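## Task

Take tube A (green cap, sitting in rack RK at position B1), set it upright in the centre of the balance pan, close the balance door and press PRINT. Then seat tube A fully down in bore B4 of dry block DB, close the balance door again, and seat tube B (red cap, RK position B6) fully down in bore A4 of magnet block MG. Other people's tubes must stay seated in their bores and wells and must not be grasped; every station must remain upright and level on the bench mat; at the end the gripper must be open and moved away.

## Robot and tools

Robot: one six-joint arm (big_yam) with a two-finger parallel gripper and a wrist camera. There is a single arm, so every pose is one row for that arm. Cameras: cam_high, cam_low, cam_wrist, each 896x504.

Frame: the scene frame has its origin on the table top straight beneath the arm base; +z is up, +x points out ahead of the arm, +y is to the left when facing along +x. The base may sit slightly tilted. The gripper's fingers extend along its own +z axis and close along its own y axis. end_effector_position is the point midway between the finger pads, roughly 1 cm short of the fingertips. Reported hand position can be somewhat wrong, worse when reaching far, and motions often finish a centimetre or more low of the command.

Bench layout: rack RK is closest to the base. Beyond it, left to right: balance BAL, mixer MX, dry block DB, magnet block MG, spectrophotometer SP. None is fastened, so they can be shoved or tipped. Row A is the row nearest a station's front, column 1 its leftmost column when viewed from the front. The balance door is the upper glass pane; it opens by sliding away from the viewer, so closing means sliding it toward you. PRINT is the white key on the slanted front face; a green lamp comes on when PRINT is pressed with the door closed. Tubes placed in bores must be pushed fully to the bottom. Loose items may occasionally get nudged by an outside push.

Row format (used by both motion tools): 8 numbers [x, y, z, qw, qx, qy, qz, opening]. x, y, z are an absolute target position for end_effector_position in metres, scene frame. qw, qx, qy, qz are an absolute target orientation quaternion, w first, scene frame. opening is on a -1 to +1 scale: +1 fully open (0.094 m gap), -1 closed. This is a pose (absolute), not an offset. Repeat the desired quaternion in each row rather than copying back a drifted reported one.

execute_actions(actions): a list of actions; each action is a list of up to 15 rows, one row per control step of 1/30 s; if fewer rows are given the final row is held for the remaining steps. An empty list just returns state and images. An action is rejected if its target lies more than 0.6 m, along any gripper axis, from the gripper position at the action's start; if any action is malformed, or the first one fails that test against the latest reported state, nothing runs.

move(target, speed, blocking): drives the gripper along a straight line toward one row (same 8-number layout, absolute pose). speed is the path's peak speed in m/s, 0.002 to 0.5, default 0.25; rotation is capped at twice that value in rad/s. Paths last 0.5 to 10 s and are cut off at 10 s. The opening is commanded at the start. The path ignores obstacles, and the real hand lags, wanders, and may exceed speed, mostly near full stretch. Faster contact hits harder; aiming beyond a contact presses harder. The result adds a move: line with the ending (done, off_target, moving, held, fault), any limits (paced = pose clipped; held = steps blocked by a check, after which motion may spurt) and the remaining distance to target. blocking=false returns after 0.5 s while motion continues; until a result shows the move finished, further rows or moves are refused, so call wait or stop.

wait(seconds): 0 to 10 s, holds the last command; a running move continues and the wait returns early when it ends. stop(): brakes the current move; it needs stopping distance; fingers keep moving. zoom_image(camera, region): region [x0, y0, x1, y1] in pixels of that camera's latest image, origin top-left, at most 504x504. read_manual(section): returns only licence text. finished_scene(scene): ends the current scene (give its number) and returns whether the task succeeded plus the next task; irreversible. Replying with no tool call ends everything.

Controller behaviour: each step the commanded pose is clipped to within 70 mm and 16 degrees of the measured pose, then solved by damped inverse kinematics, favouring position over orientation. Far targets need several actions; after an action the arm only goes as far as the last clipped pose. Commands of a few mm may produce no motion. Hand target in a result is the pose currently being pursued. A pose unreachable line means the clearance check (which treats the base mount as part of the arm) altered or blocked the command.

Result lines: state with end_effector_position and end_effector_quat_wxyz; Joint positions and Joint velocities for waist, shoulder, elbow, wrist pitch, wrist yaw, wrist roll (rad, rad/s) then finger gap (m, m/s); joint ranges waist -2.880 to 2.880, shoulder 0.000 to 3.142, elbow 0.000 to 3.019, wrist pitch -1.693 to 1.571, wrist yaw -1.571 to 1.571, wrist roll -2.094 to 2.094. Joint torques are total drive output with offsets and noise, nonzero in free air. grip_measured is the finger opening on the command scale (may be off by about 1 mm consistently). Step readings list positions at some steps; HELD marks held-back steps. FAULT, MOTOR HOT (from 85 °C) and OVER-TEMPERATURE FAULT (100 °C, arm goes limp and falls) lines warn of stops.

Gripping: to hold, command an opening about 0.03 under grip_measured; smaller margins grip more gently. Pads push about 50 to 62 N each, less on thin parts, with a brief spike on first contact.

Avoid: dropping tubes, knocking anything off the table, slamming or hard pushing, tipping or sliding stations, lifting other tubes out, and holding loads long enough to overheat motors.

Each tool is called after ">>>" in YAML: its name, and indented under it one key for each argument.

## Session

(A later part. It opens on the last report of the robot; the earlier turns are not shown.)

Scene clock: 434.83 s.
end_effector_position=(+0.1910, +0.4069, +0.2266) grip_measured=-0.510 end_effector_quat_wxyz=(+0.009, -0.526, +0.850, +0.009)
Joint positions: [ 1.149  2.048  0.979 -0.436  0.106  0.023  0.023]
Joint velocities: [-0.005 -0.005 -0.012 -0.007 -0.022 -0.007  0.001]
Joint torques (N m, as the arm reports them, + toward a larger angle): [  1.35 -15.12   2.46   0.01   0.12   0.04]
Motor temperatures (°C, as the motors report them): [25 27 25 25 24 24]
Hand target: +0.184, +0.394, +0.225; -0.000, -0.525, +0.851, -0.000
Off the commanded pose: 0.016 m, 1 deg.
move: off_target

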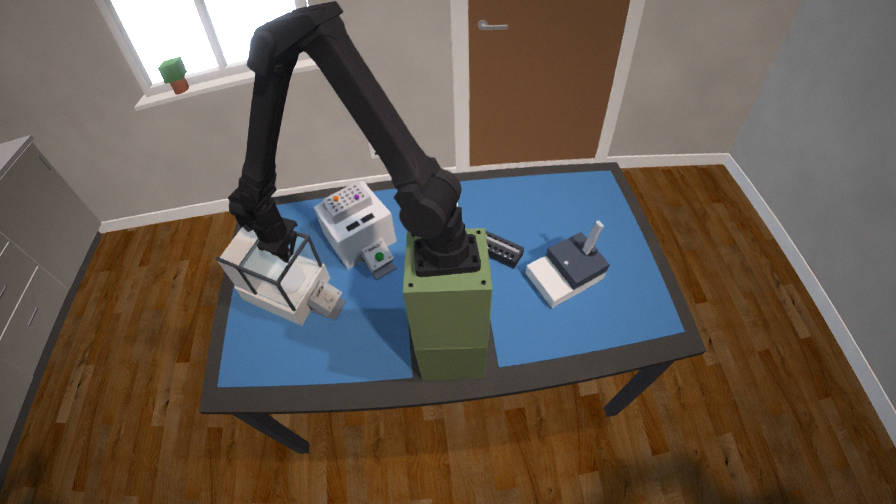

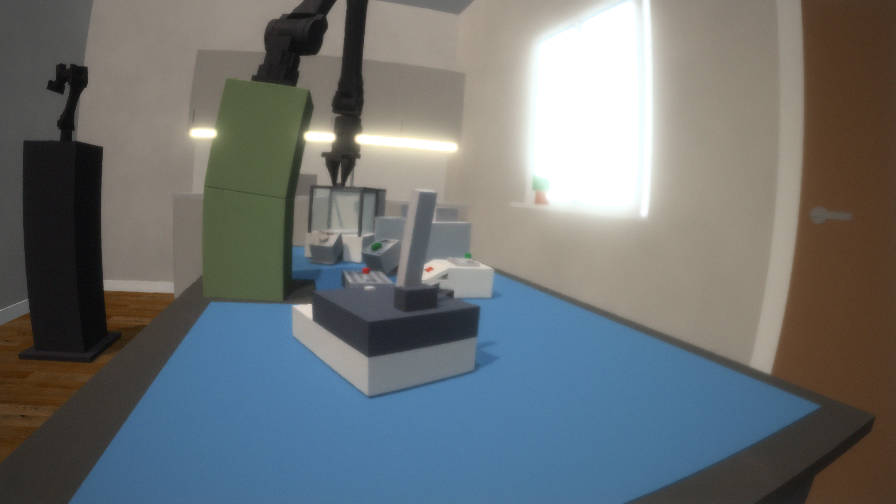

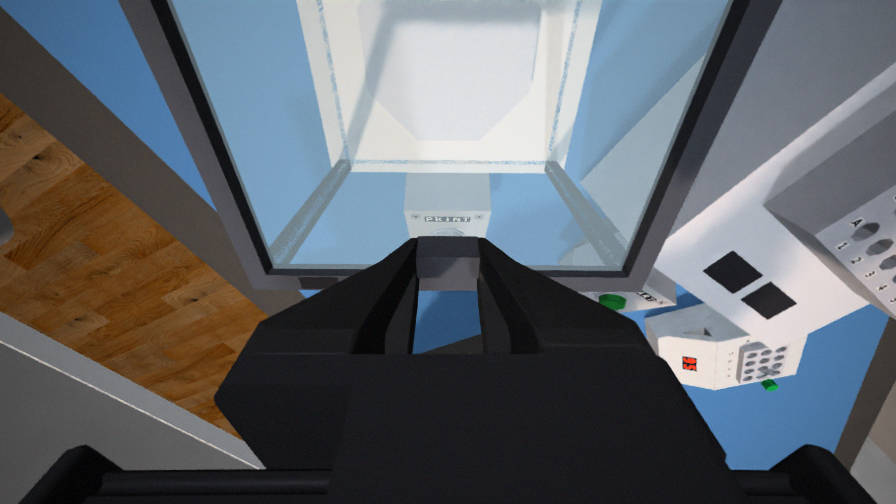

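>>> execute_actions:
  actions:
    - [[0.190,0.405,0.226,0,-0.525,0.851,0,-0.535],[0.190,0.405,0.226,0,-0.525,0.851,0,-0.535],[0.190,0.405,0.226,0,-0.525,0.851,0,-0.535],[0.190,0.405,0.226,0,-0.525,0.851,0,-0.05]]

>>> move:
  target: [0.188,0.40,0.28,0,-0.525,0.851,0,-0.05]
  speed: 0.1

>>> move:
  target: [0.24,0.08,0.25,0,-0.1,0.995,0,-0.4]
  speed: 0.25

>>> move:
  target: [0.21,-0.045,0.10,0,0,1,0,-0.4]
  speed: 0.15

Scene clock: 445.43 s.
end_effector_position=(+0.1908, +0.4053, +0.2271) grip_measured=-0.052 end_effector_quat_wxyz=(+0.006, -0.527, +0.850, +0.005)
Joint positions: [ 1.149  2.048  0.982 -0.45   0.108  0.023  0.045]
Joint velocities: [-0.015  0.015 -0.017 -0.007  0.022 -0.051  0.001]
Joint torques (N m, as the arm reports them, + toward a larger angle): [  1.17 -14.19   5.63  -0.58   0.04   0.03]
Motor temperatures (°C, as the motors report them): [25 27 24 25 24 24]
Hand target: +0.190, +0.405, +0.226; -0.000, -0.525, +0.851, +0.000
Off the commanded pose: 0.001 m, 1 deg.
Step readings (end_effector_position):
0: (+0.1910, +0.4069, +0.2266)
1: (+0.1911, +0.4073, +0.2268)
2: (+0.1911, +0.4072, +0.2270)
4: (+0.1911, +0.4070, +0.2271)
8: (+0.1908, +0.4053, +0.2271)
15: end_effector_position above

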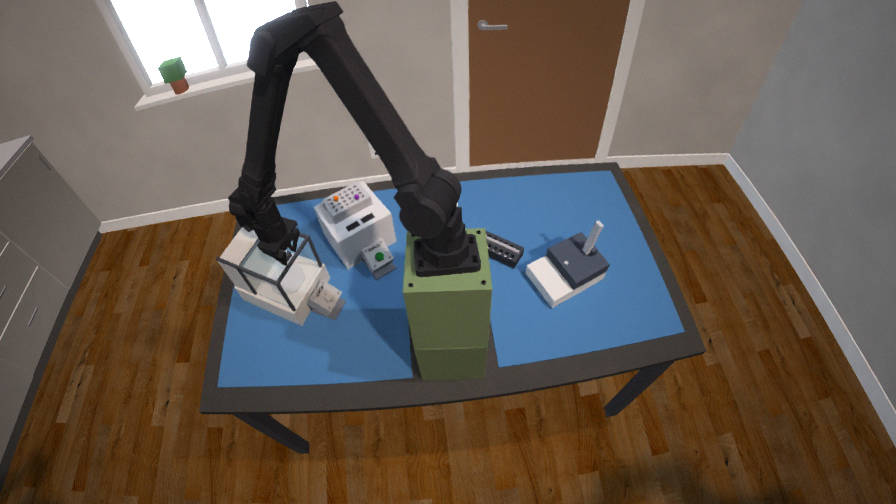

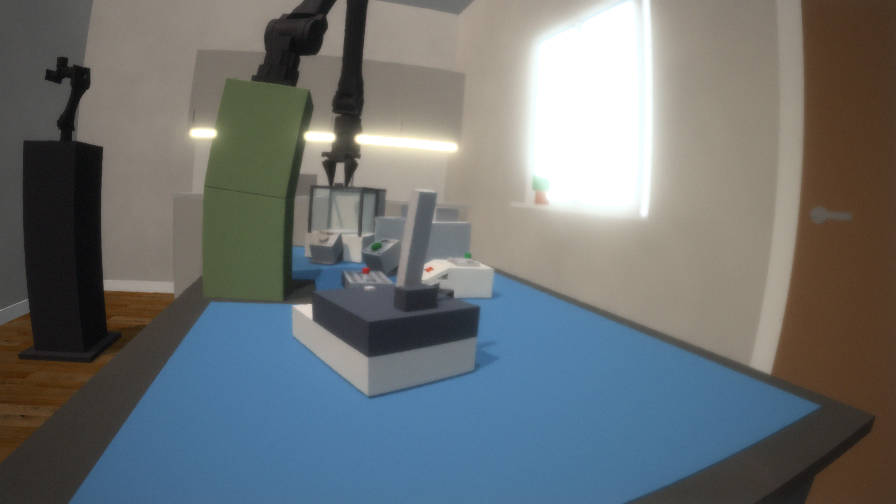

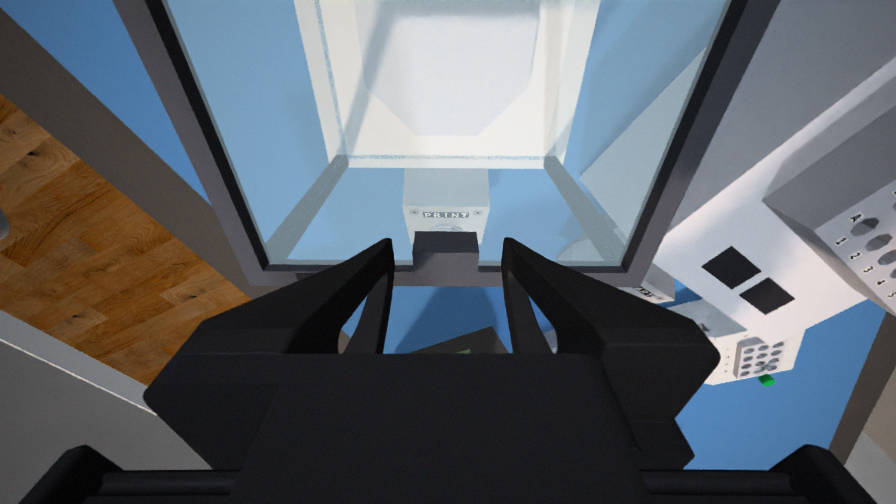

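Scene clock: 446.33 s.
end_effector_position=(+0.1934, +0.4034, +0.2782) grip_measured=-0.052 end_effector_quat_wxyz=(+0.004, -0.527, +0.850, +0.004)
Joint positions: [ 1.154  1.923  0.975 -0.573  0.108  0.028  0.045]
Joint velocities: [ 0.005  0.005 -0.002 -0.017 -0.022 -0.022 -0.001]
Joint torques (N m, as the arm reports them, + toward a larger angle): [  1.72 -14.98   4.98  -0.23   0.04   0.08]
Motor temperatures (°C, as the motors report them): [25 27 24 25 24 24]
Hand target: +0.188, +0.400, +0.280; +0.000, -0.525, +0.851, +0.000
Off the commanded pose: 0.007 m, 1 deg.
move: done

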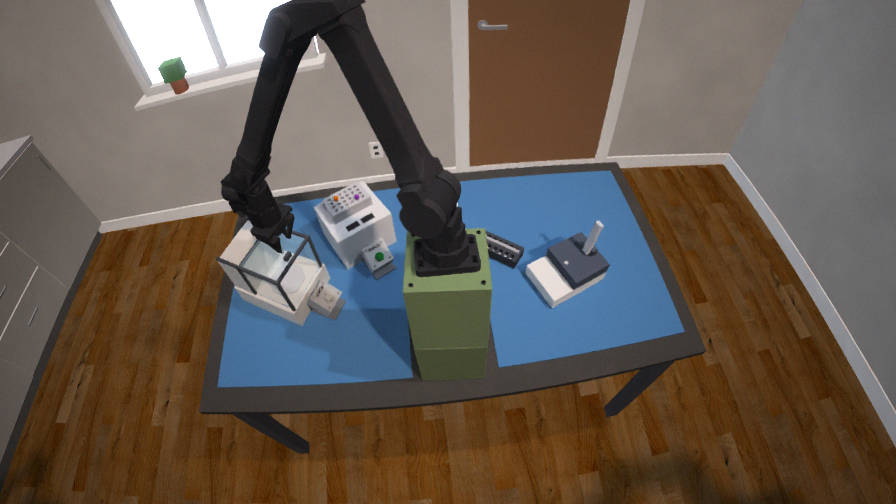

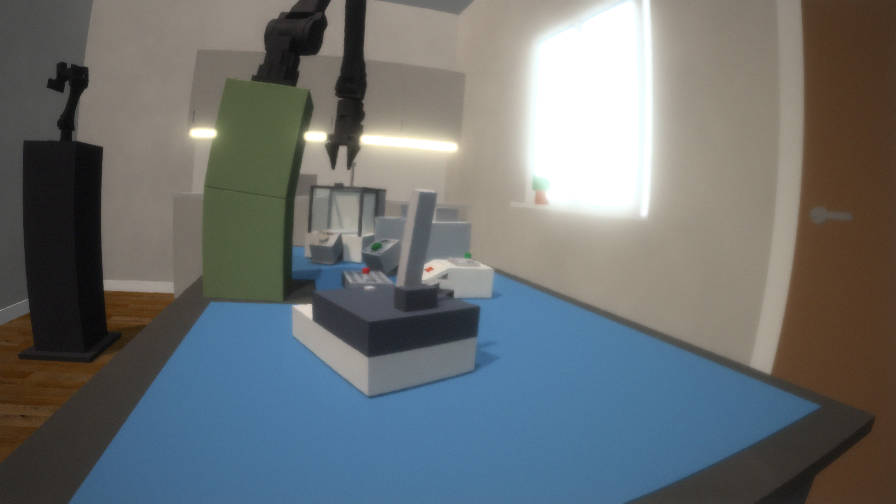

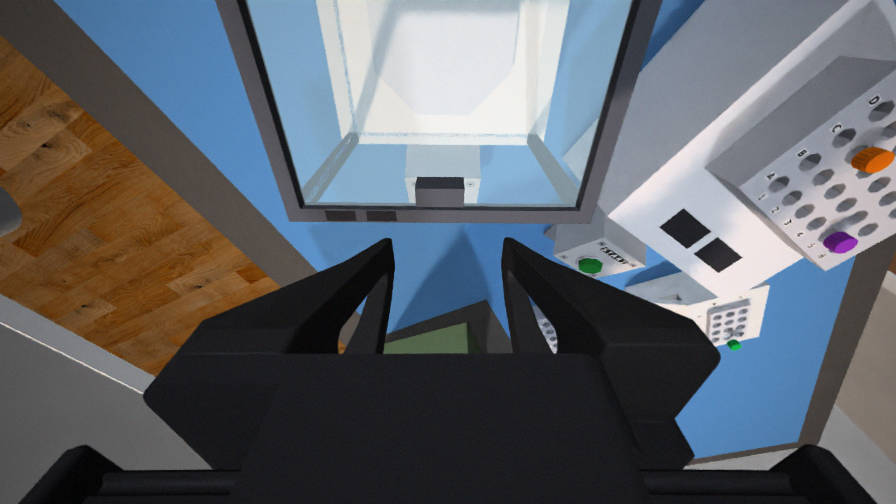

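Scene clock: 448.53 s.
end_effector_position=(+0.2383, +0.0757, +0.2447) grip_measured=-0.398 end_effector_quat_wxyz=(-0.006, -0.092, +0.996, -0.008)
Joint positions: [ 0.339  1.709  0.404 -0.176  0.06   0.141  0.028]
Joint velocities: [-0.015 -0.015 -0.017  0.002  0.022 -0.095  0.   ]
Joint torques (N m, as the arm reports them, + toward a larger angle): [-0.1  -9.43  1.42  0.6  -0.12 -0.19]
Motor temperatures (°C, as the motors report them): [25 27 24 25 24 24]
Hand target: +0.242, +0.078, +0.248; +0.004, -0.100, +0.995, -0.003
Off the commanded pose: 0.007 m, 2 deg.
move: done

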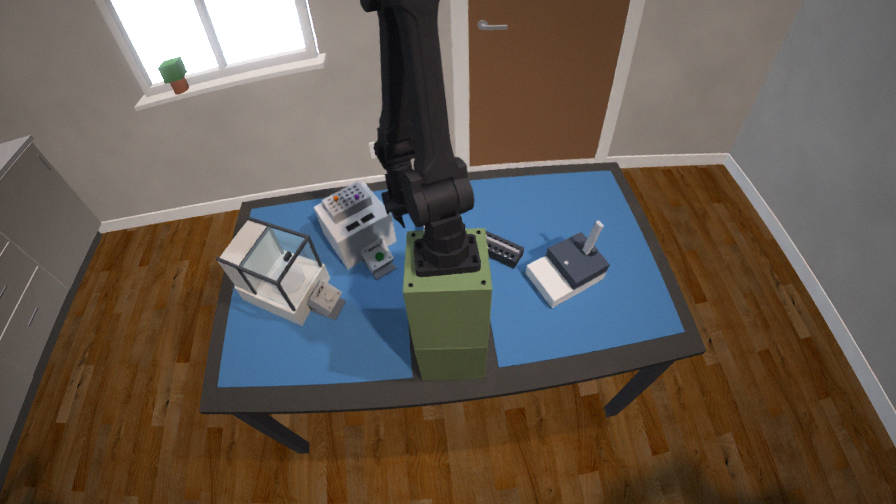

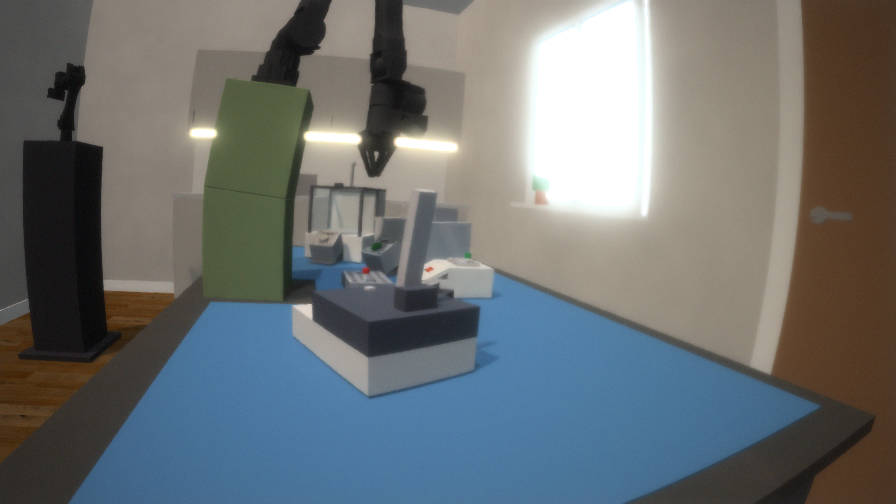

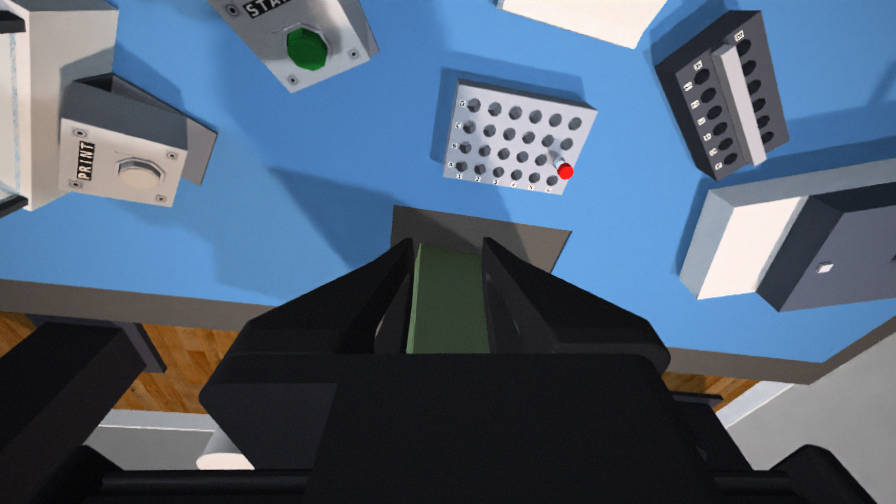

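Scene clock: 450.27 s.
end_effector_position=(+0.2114, -0.0482, +0.1034) grip_measured=-0.398 end_effector_quat_wxyz=(+0.001, +0.008, +1.000, -0.005)
Joint positions: [-0.195  2.364  0.473  0.44  -0.003 -0.191  0.028]
Joint velocities: [ 0.015 -0.024 -0.002  0.012 -0.081  0.037 -0.001]
Joint torques (N m, as the arm reports them, + toward a larger angle): [-1.03 -8.45 -3.06  0.68 -0.17 -0.19]
Motor temperatures (°C, as the motors report them): [25 27 24 25 24 24]
Hand target: +0.211, -0.048, +0.099; +0.001, -0.000, +1.000, -0.003
Off the commanded pose: 0.005 m, 1 deg.
move: done

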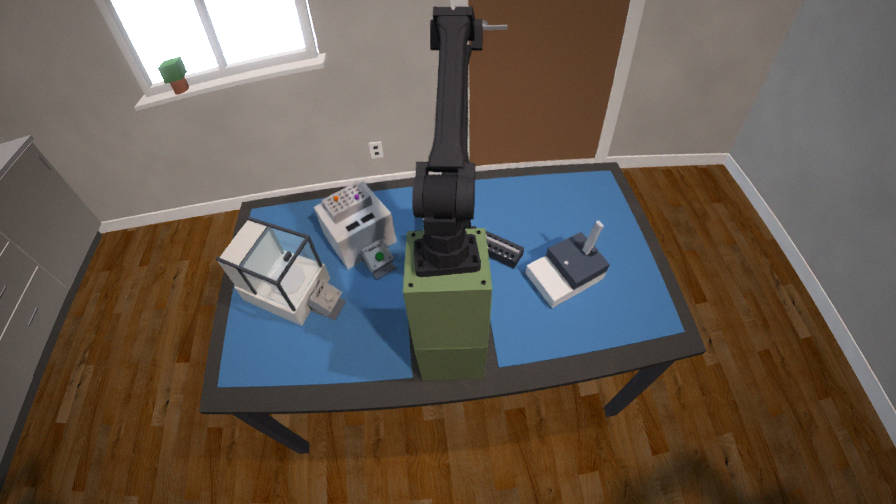

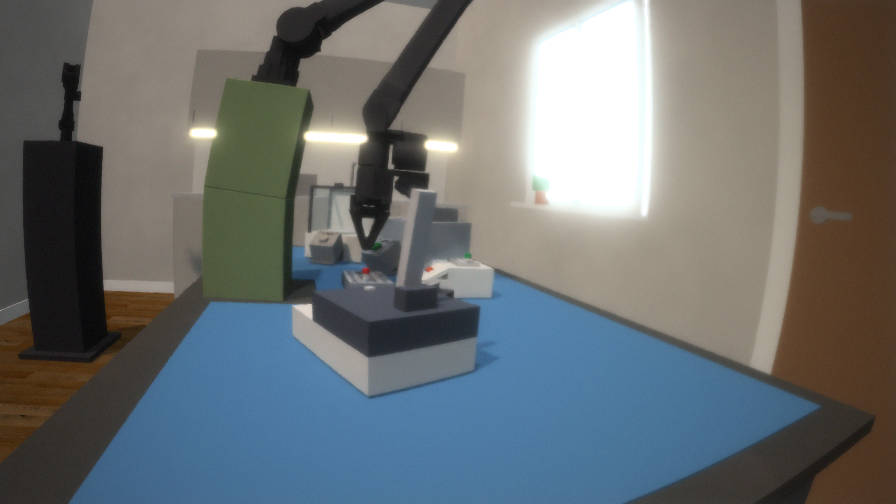

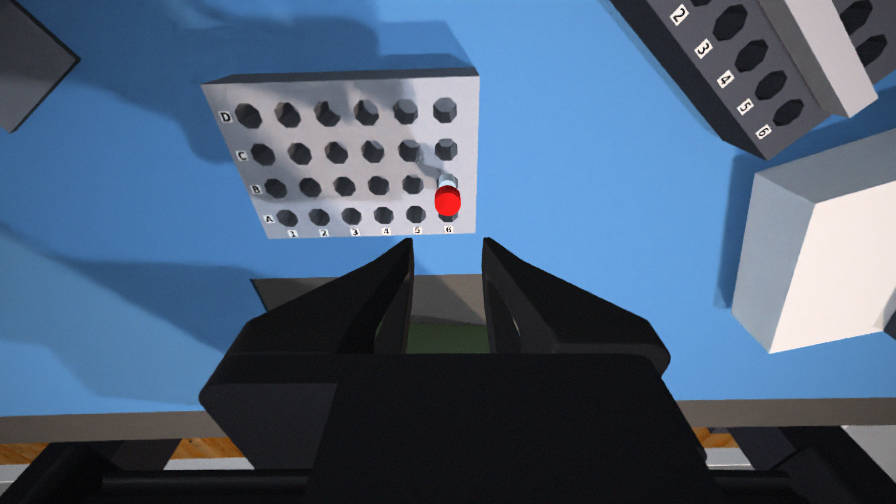

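>>> move:
  target: [0.212,-0.048,0.050,0,0,1,0,-0.4]
  speed: 0.05

Scene clock: 456.47 s.
end_effector_position=(+0.2165, -0.0488, +0.0561) grip_measured=-0.398 end_effector_quat_wxyz=(+0.003, +0.006, +1.000, -0.002)
Joint positions: [-0.195  2.526  0.577  0.5   -0.01  -0.196  0.028]
Joint velocities: [ 0.015 -0.005  0.002 -0.002  0.022 -0.066 -0.001]
Joint torques (N m, as the arm reports them, + toward a larger angle): [-0.98 -8.74 -3.5   0.65 -0.17 -0.2 ]
Motor temperatures (°C, as the motors report them): [25 27 24 25 24 24]
Hand target: +0.212, -0.048, +0.050; +0.000, -0.000, +1.000, +0.000
Off the commanded pose: 0.008 m, 1 deg.
move: done

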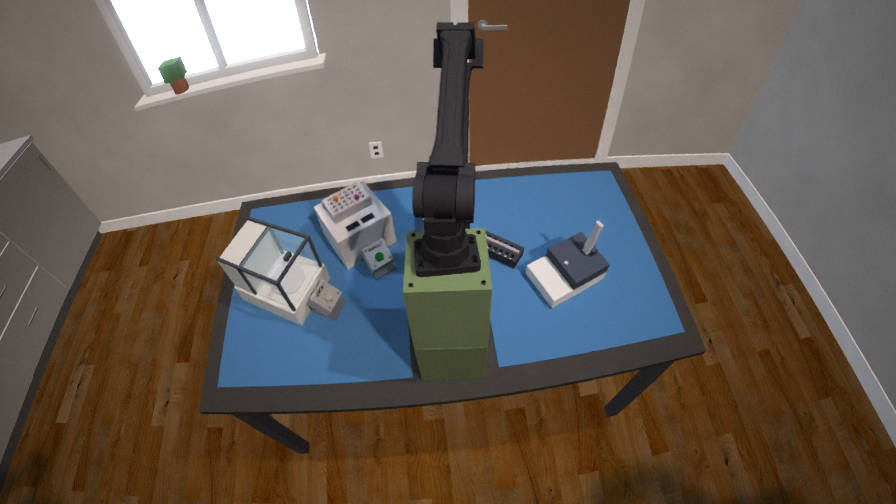

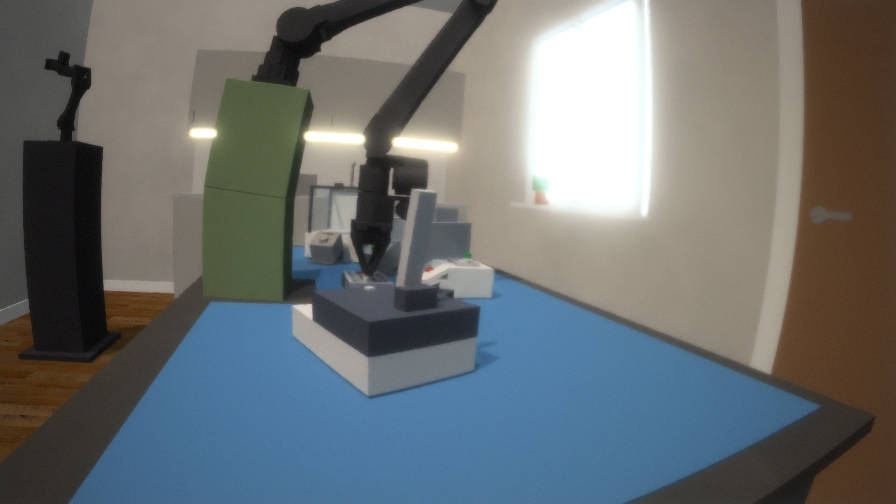

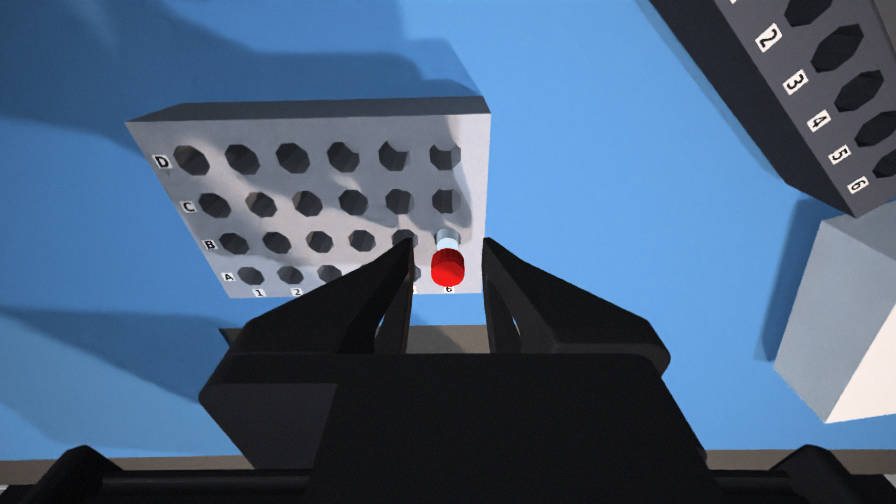

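>>> execute_actions:
  actions:
    - [[0.211,-0.048,0.050,0,0,1,0,-0.4],[0.210,-0.048,0.050,0,0,1,0,-0.4],[0.209,-0.048,0.050,0,0,1,0,-0.4],[0.208,-0.048,0.050,0,0,1,0,-0.4],[0.207,-0.048,0.050,0,0,1,0,-0.4],[0.206,-0.049,0.050,0,0,1,0,-0.4]]

Scene clock: 463.27 s.
end_effector_position=(+0.2176, -0.0497, +0.0547) grip_measured=-0.398 end_effector_quat_wxyz=(+0.009, +0.003, +1.000, -0.003)
Joint positions: [-0.198  2.534  0.577  0.52  -0.011 -0.203  0.028]
Joint velocities: [-0.015 -0.015 -0.007 -0.007 -0.007  0.007  0.001]
Joint torques (N m, as the arm reports them, + toward a larger angle): [-1.53 -8.33 -4.49  0.61 -0.15 -0.17]
Motor temperatures (°C, as the motors report them): [25 26 24 25 24 24]
Hand target: +0.206, -0.049, +0.050; -0.000, +0.000, +1.000, -0.000
Off the commanded pose: 0.013 m, 1 deg.
Step readings (end_effector_position):
0: (+0.2165, -0.0488, +0.0561)
1: (+0.2166, -0.0488, +0.0561)
2: (+0.2171, -0.0489, +0.0561)
4: (+0.2181, -0.0491, +0.0560)
8: (+0.2186, -0.0494, +0.0552)
15: end_effector_position above

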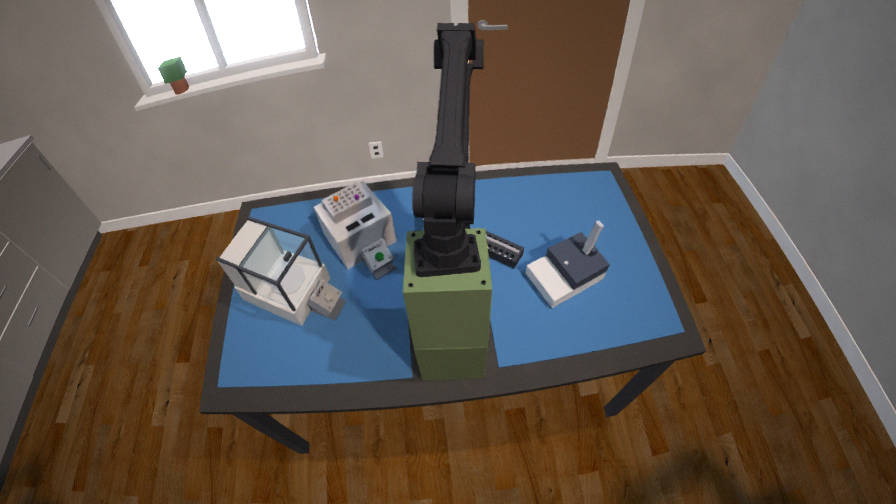

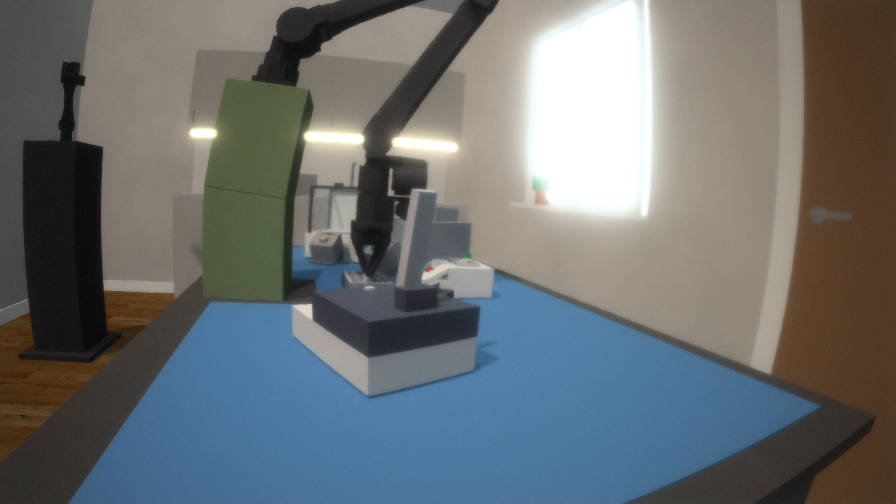

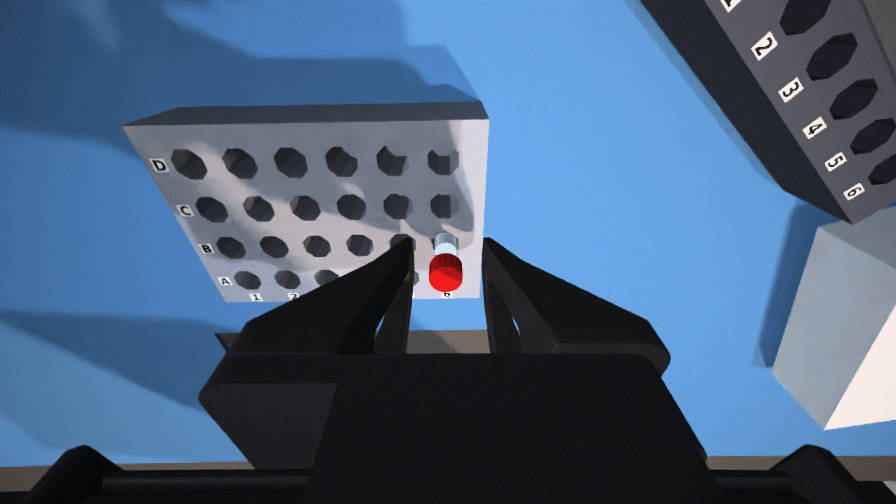

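>>> execute_actions:
  actions:
    - [[0.205,-0.048,0.051,0,0,1,0,-0.4],[0.204,-0.048,0.052,0,0,1,0,-0.4],[0.203,-0.047,0.053,0,0,1,0,-0.4],[0.202,-0.047,0.054,0,0,1,0,-0.4],[0.202,-0.047,0.055,0,0,1,0,-0.4]]

Scene clock: 468.30 s.
end_effector_position=(+0.2202, -0.0502, +0.0548) grip_measured=-0.398 end_effector_quat_wxyz=(+0.014, +0.003, +1.000, -0.004)
Joint positions: [-0.198  2.534  0.577  0.531 -0.011 -0.204  0.028]
Joint velocities: [ 0.005  0.015 -0.007  0.017 -0.022  0.007 -0.001]
Joint torques (N m, as the arm reports them, + toward a larger angle): [-1.17 -8.86 -6.1   0.73 -0.17 -0.14]
Motor temperatures (°C, as the motors report them): [25 26 24 25 24 24]
Hand target: +0.202, -0.047, +0.055; +0.000, -0.000, +1.000, +0.000
Off the commanded pose: 0.018 m, 2 deg.
Step readings (end_effector_position):
0: (+0.2177, -0.0498, +0.0547)
1: (+0.2178, -0.0498, +0.0547)
2: (+0.2182, -0.0498, +0.0547)
4: (+0.2192, -0.0500, +0.0548)
8: (+0.2201, -0.0502, +0.0548)
15: end_effector_position above

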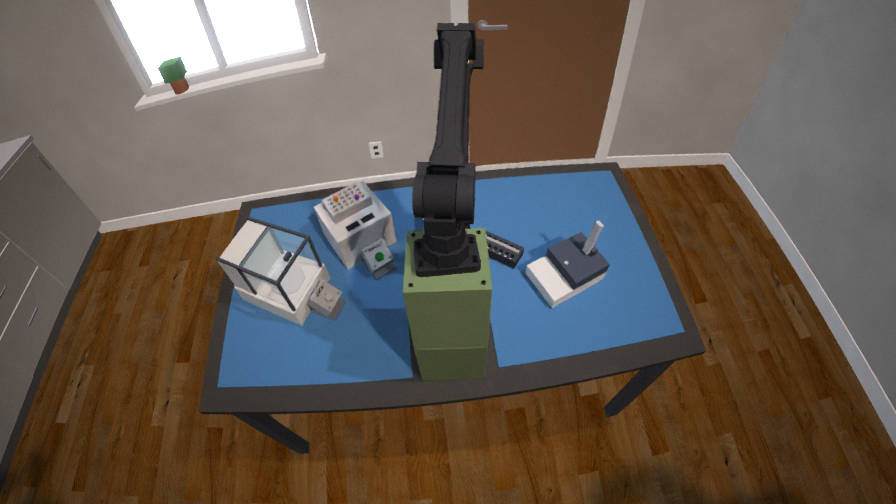

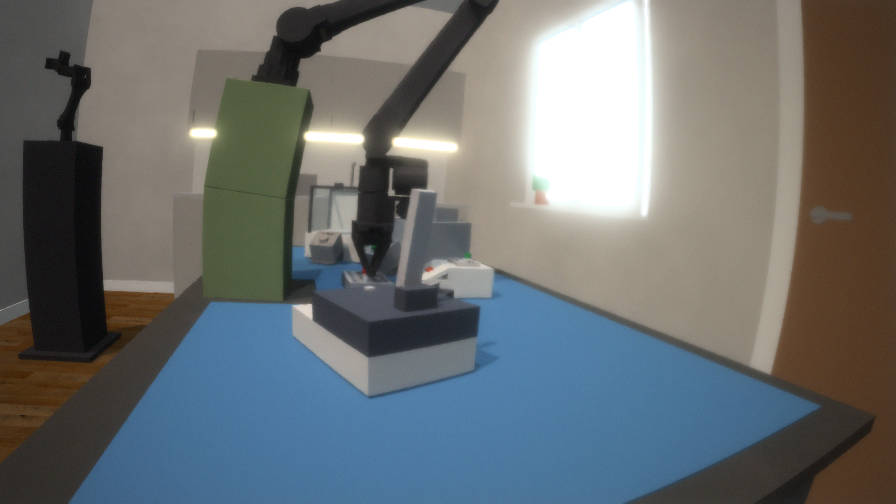

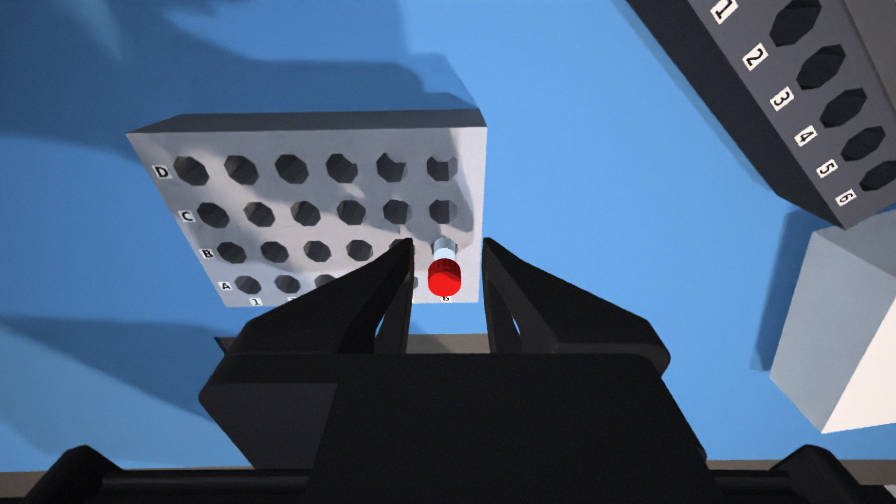

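>>> execute_actions:
  actions:
    - [[0.202,-0.047,0.056,0,0,1,0,-0.4],[0.202,-0.047,0.056,0,0,1,0,-0.4],[0.202,-0.047,0.057,0,0,1,0,-0.4],[0.202,-0.047,0.057,0,0,1,0,-0.4],[0.202,-0.047,0.058,0,0,1,0,-0.4],[0.202,-0.047,0.058,0,0,1,0,-0.4],[0.202,-0.047,0.059,0,0,1,0,-0.4],[0.202,-0.047,0.059,0,0,1,0,-0.4],[0.202,-0.047,0.060,0,0,1,0,-0.4]]

Scene clock: 476.70 s.
end_effector_position=(+0.2174, -0.0496, +0.0557) grip_measured=-0.398 end_effector_quat_wxyz=(+0.011, +0.003, +1.000, -0.004)
Joint positions: [-0.198  2.534  0.572  0.531 -0.011 -0.204  0.028]
Joint velocities: [-0.024 -0.015 -0.007  0.002  0.007  0.007 -0.001]
Joint torques (N m, as the arm reports them, + toward a larger angle): [-1.25 -9.99 -6.67  0.51 -0.17 -0.14]
Motor temperatures (°C, as the motors report them): [25 26 24 25 24 24]
Hand target: +0.202, -0.047, +0.060; -0.000, +0.000, +1.000, +0.000
Off the commanded pose: 0.016 m, 1 deg.
Step readings (end_effector_position):
0: (+0.2202, -0.0502, +0.0548)
1: (+0.2202, -0.0502, +0.0548)
2: (+0.2202, -0.0502, +0.0548)
4: (+0.2202, -0.0502, +0.0548)
8: (+0.2202, -0.0502, +0.0548)
15: end_effector_position above

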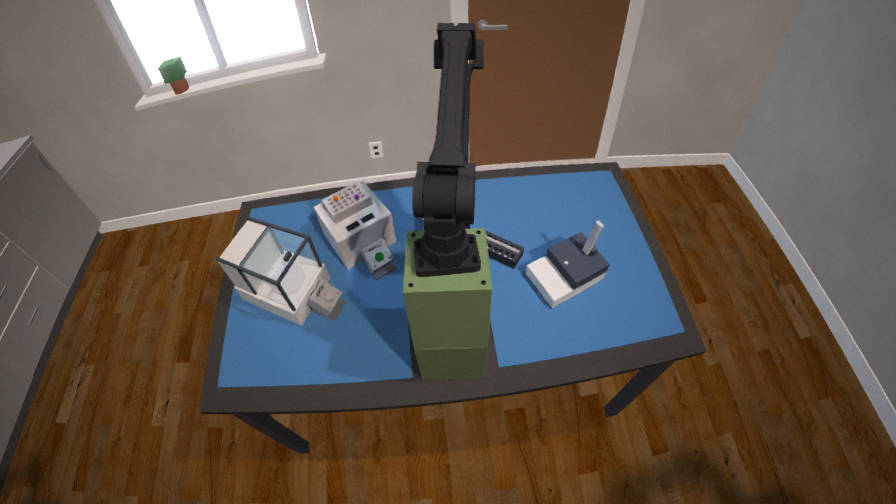

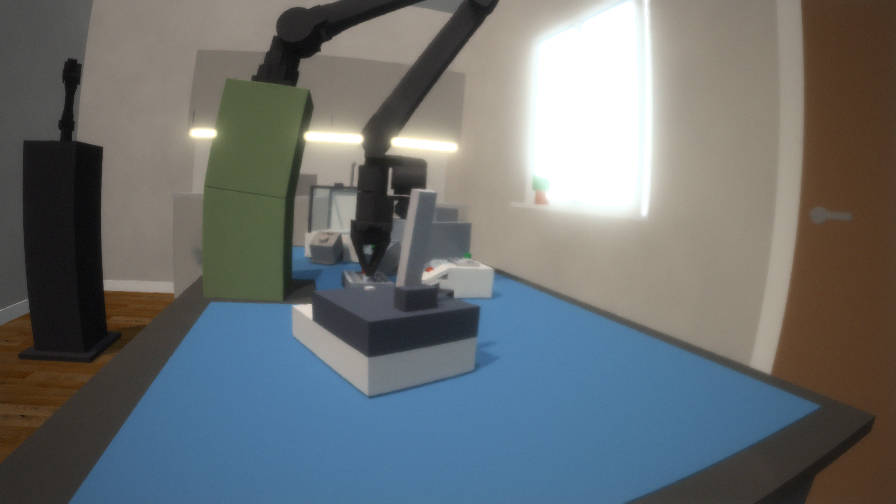

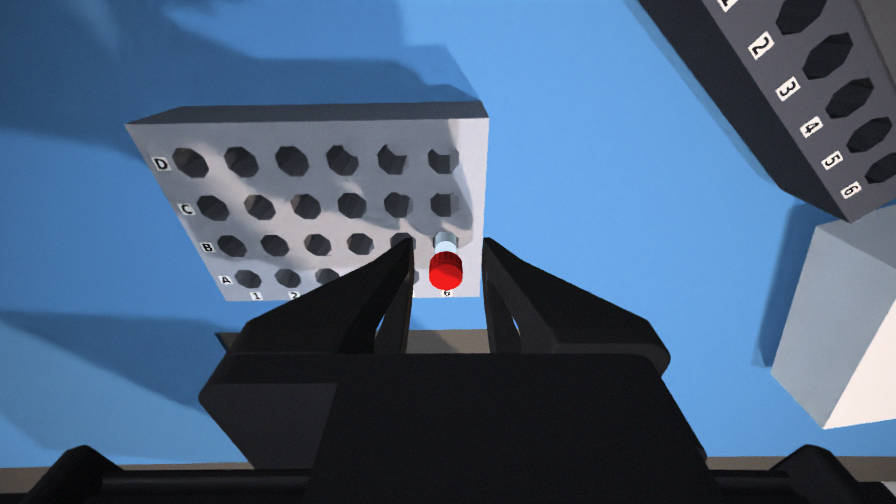

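>>> execute_actions:
  actions:
    - [[0.202,-0.047,0.061,0,0,1,0,-0.4],[0.202,-0.047,0.061,0,0,1,0,-0.4],[0.202,-0.047,0.062,0,0,1,0,-0.4],[0.202,-0.047,0.062,0,0,1,0,-0.4],[0.202,-0.047,0.063,0,0,1,0,-0.4],[0.202,-0.047,0.063,0,0,1,0,-0.4],[0.202,-0.047,0.064,0,0,1,0,-0.4]]

Scene clock: 486.33 s.
end_effector_position=(+0.2124, -0.0485, +0.0573) grip_measured=-0.398 end_effector_quat_wxyz=(+0.007, +0.003, +1.000, -0.003)
Joint positions: [-0.198  2.534  0.563  0.531 -0.011 -0.204  0.028]
Joint velocities: [-0.005 -0.015 -0.007  0.002  0.081 -0.051  0.001]
Joint torques (N m, as the arm reports them, + toward a larger angle): [ -1.22 -10.95  -6.62   0.28  -0.16  -0.15]
Motor temperatures (°C, as the motors report them): [25 26 24 25 24 24]
Hand target: +0.202, -0.047, +0.064; +0.000, +0.000, +1.000, +0.000
Off the commanded pose: 0.013 m, 1 deg.
Step readings (end_effector_position):
0: (+0.2172, -0.0496, +0.0557)
1: (+0.2172, -0.0496, +0.0557)
2: (+0.2172, -0.0496, +0.0557)
4: (+0.2172, -0.0496, +0.0557)
8: (+0.2152, -0.0491, +0.0564)
15: end_effector_position above

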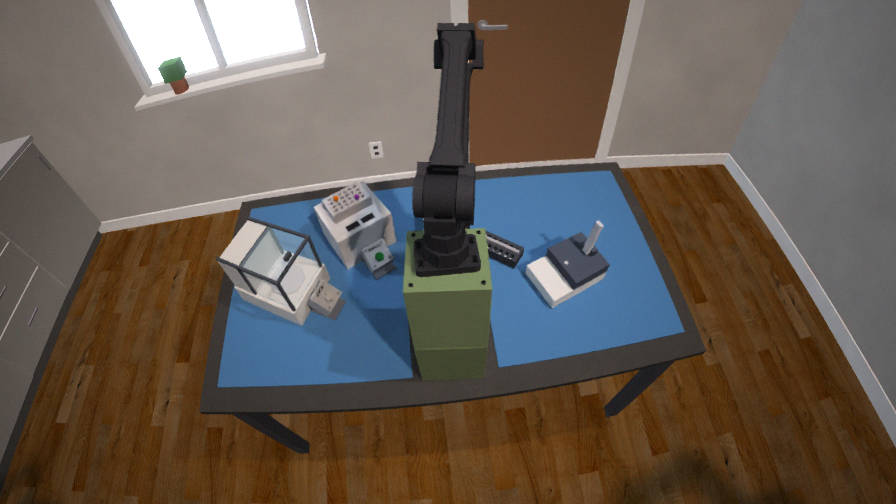

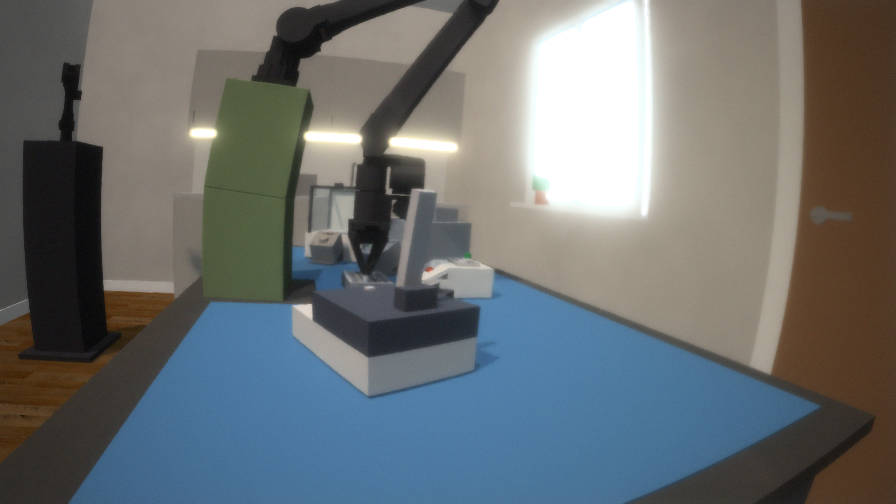

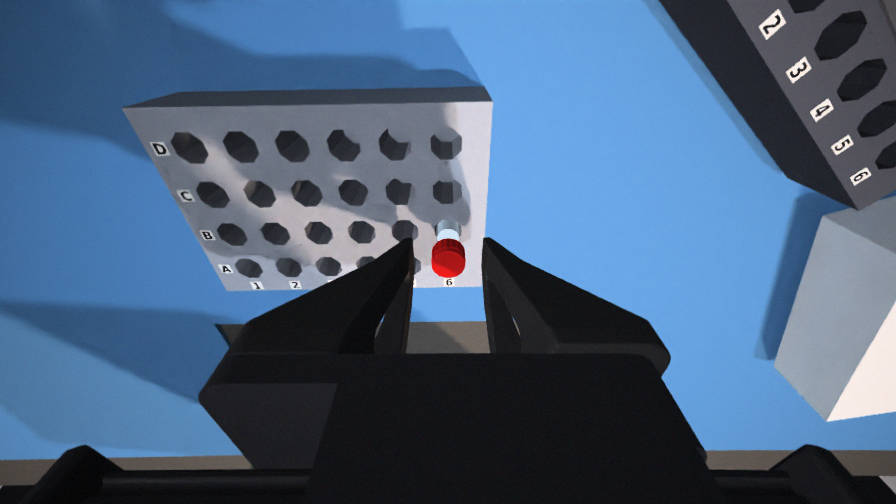

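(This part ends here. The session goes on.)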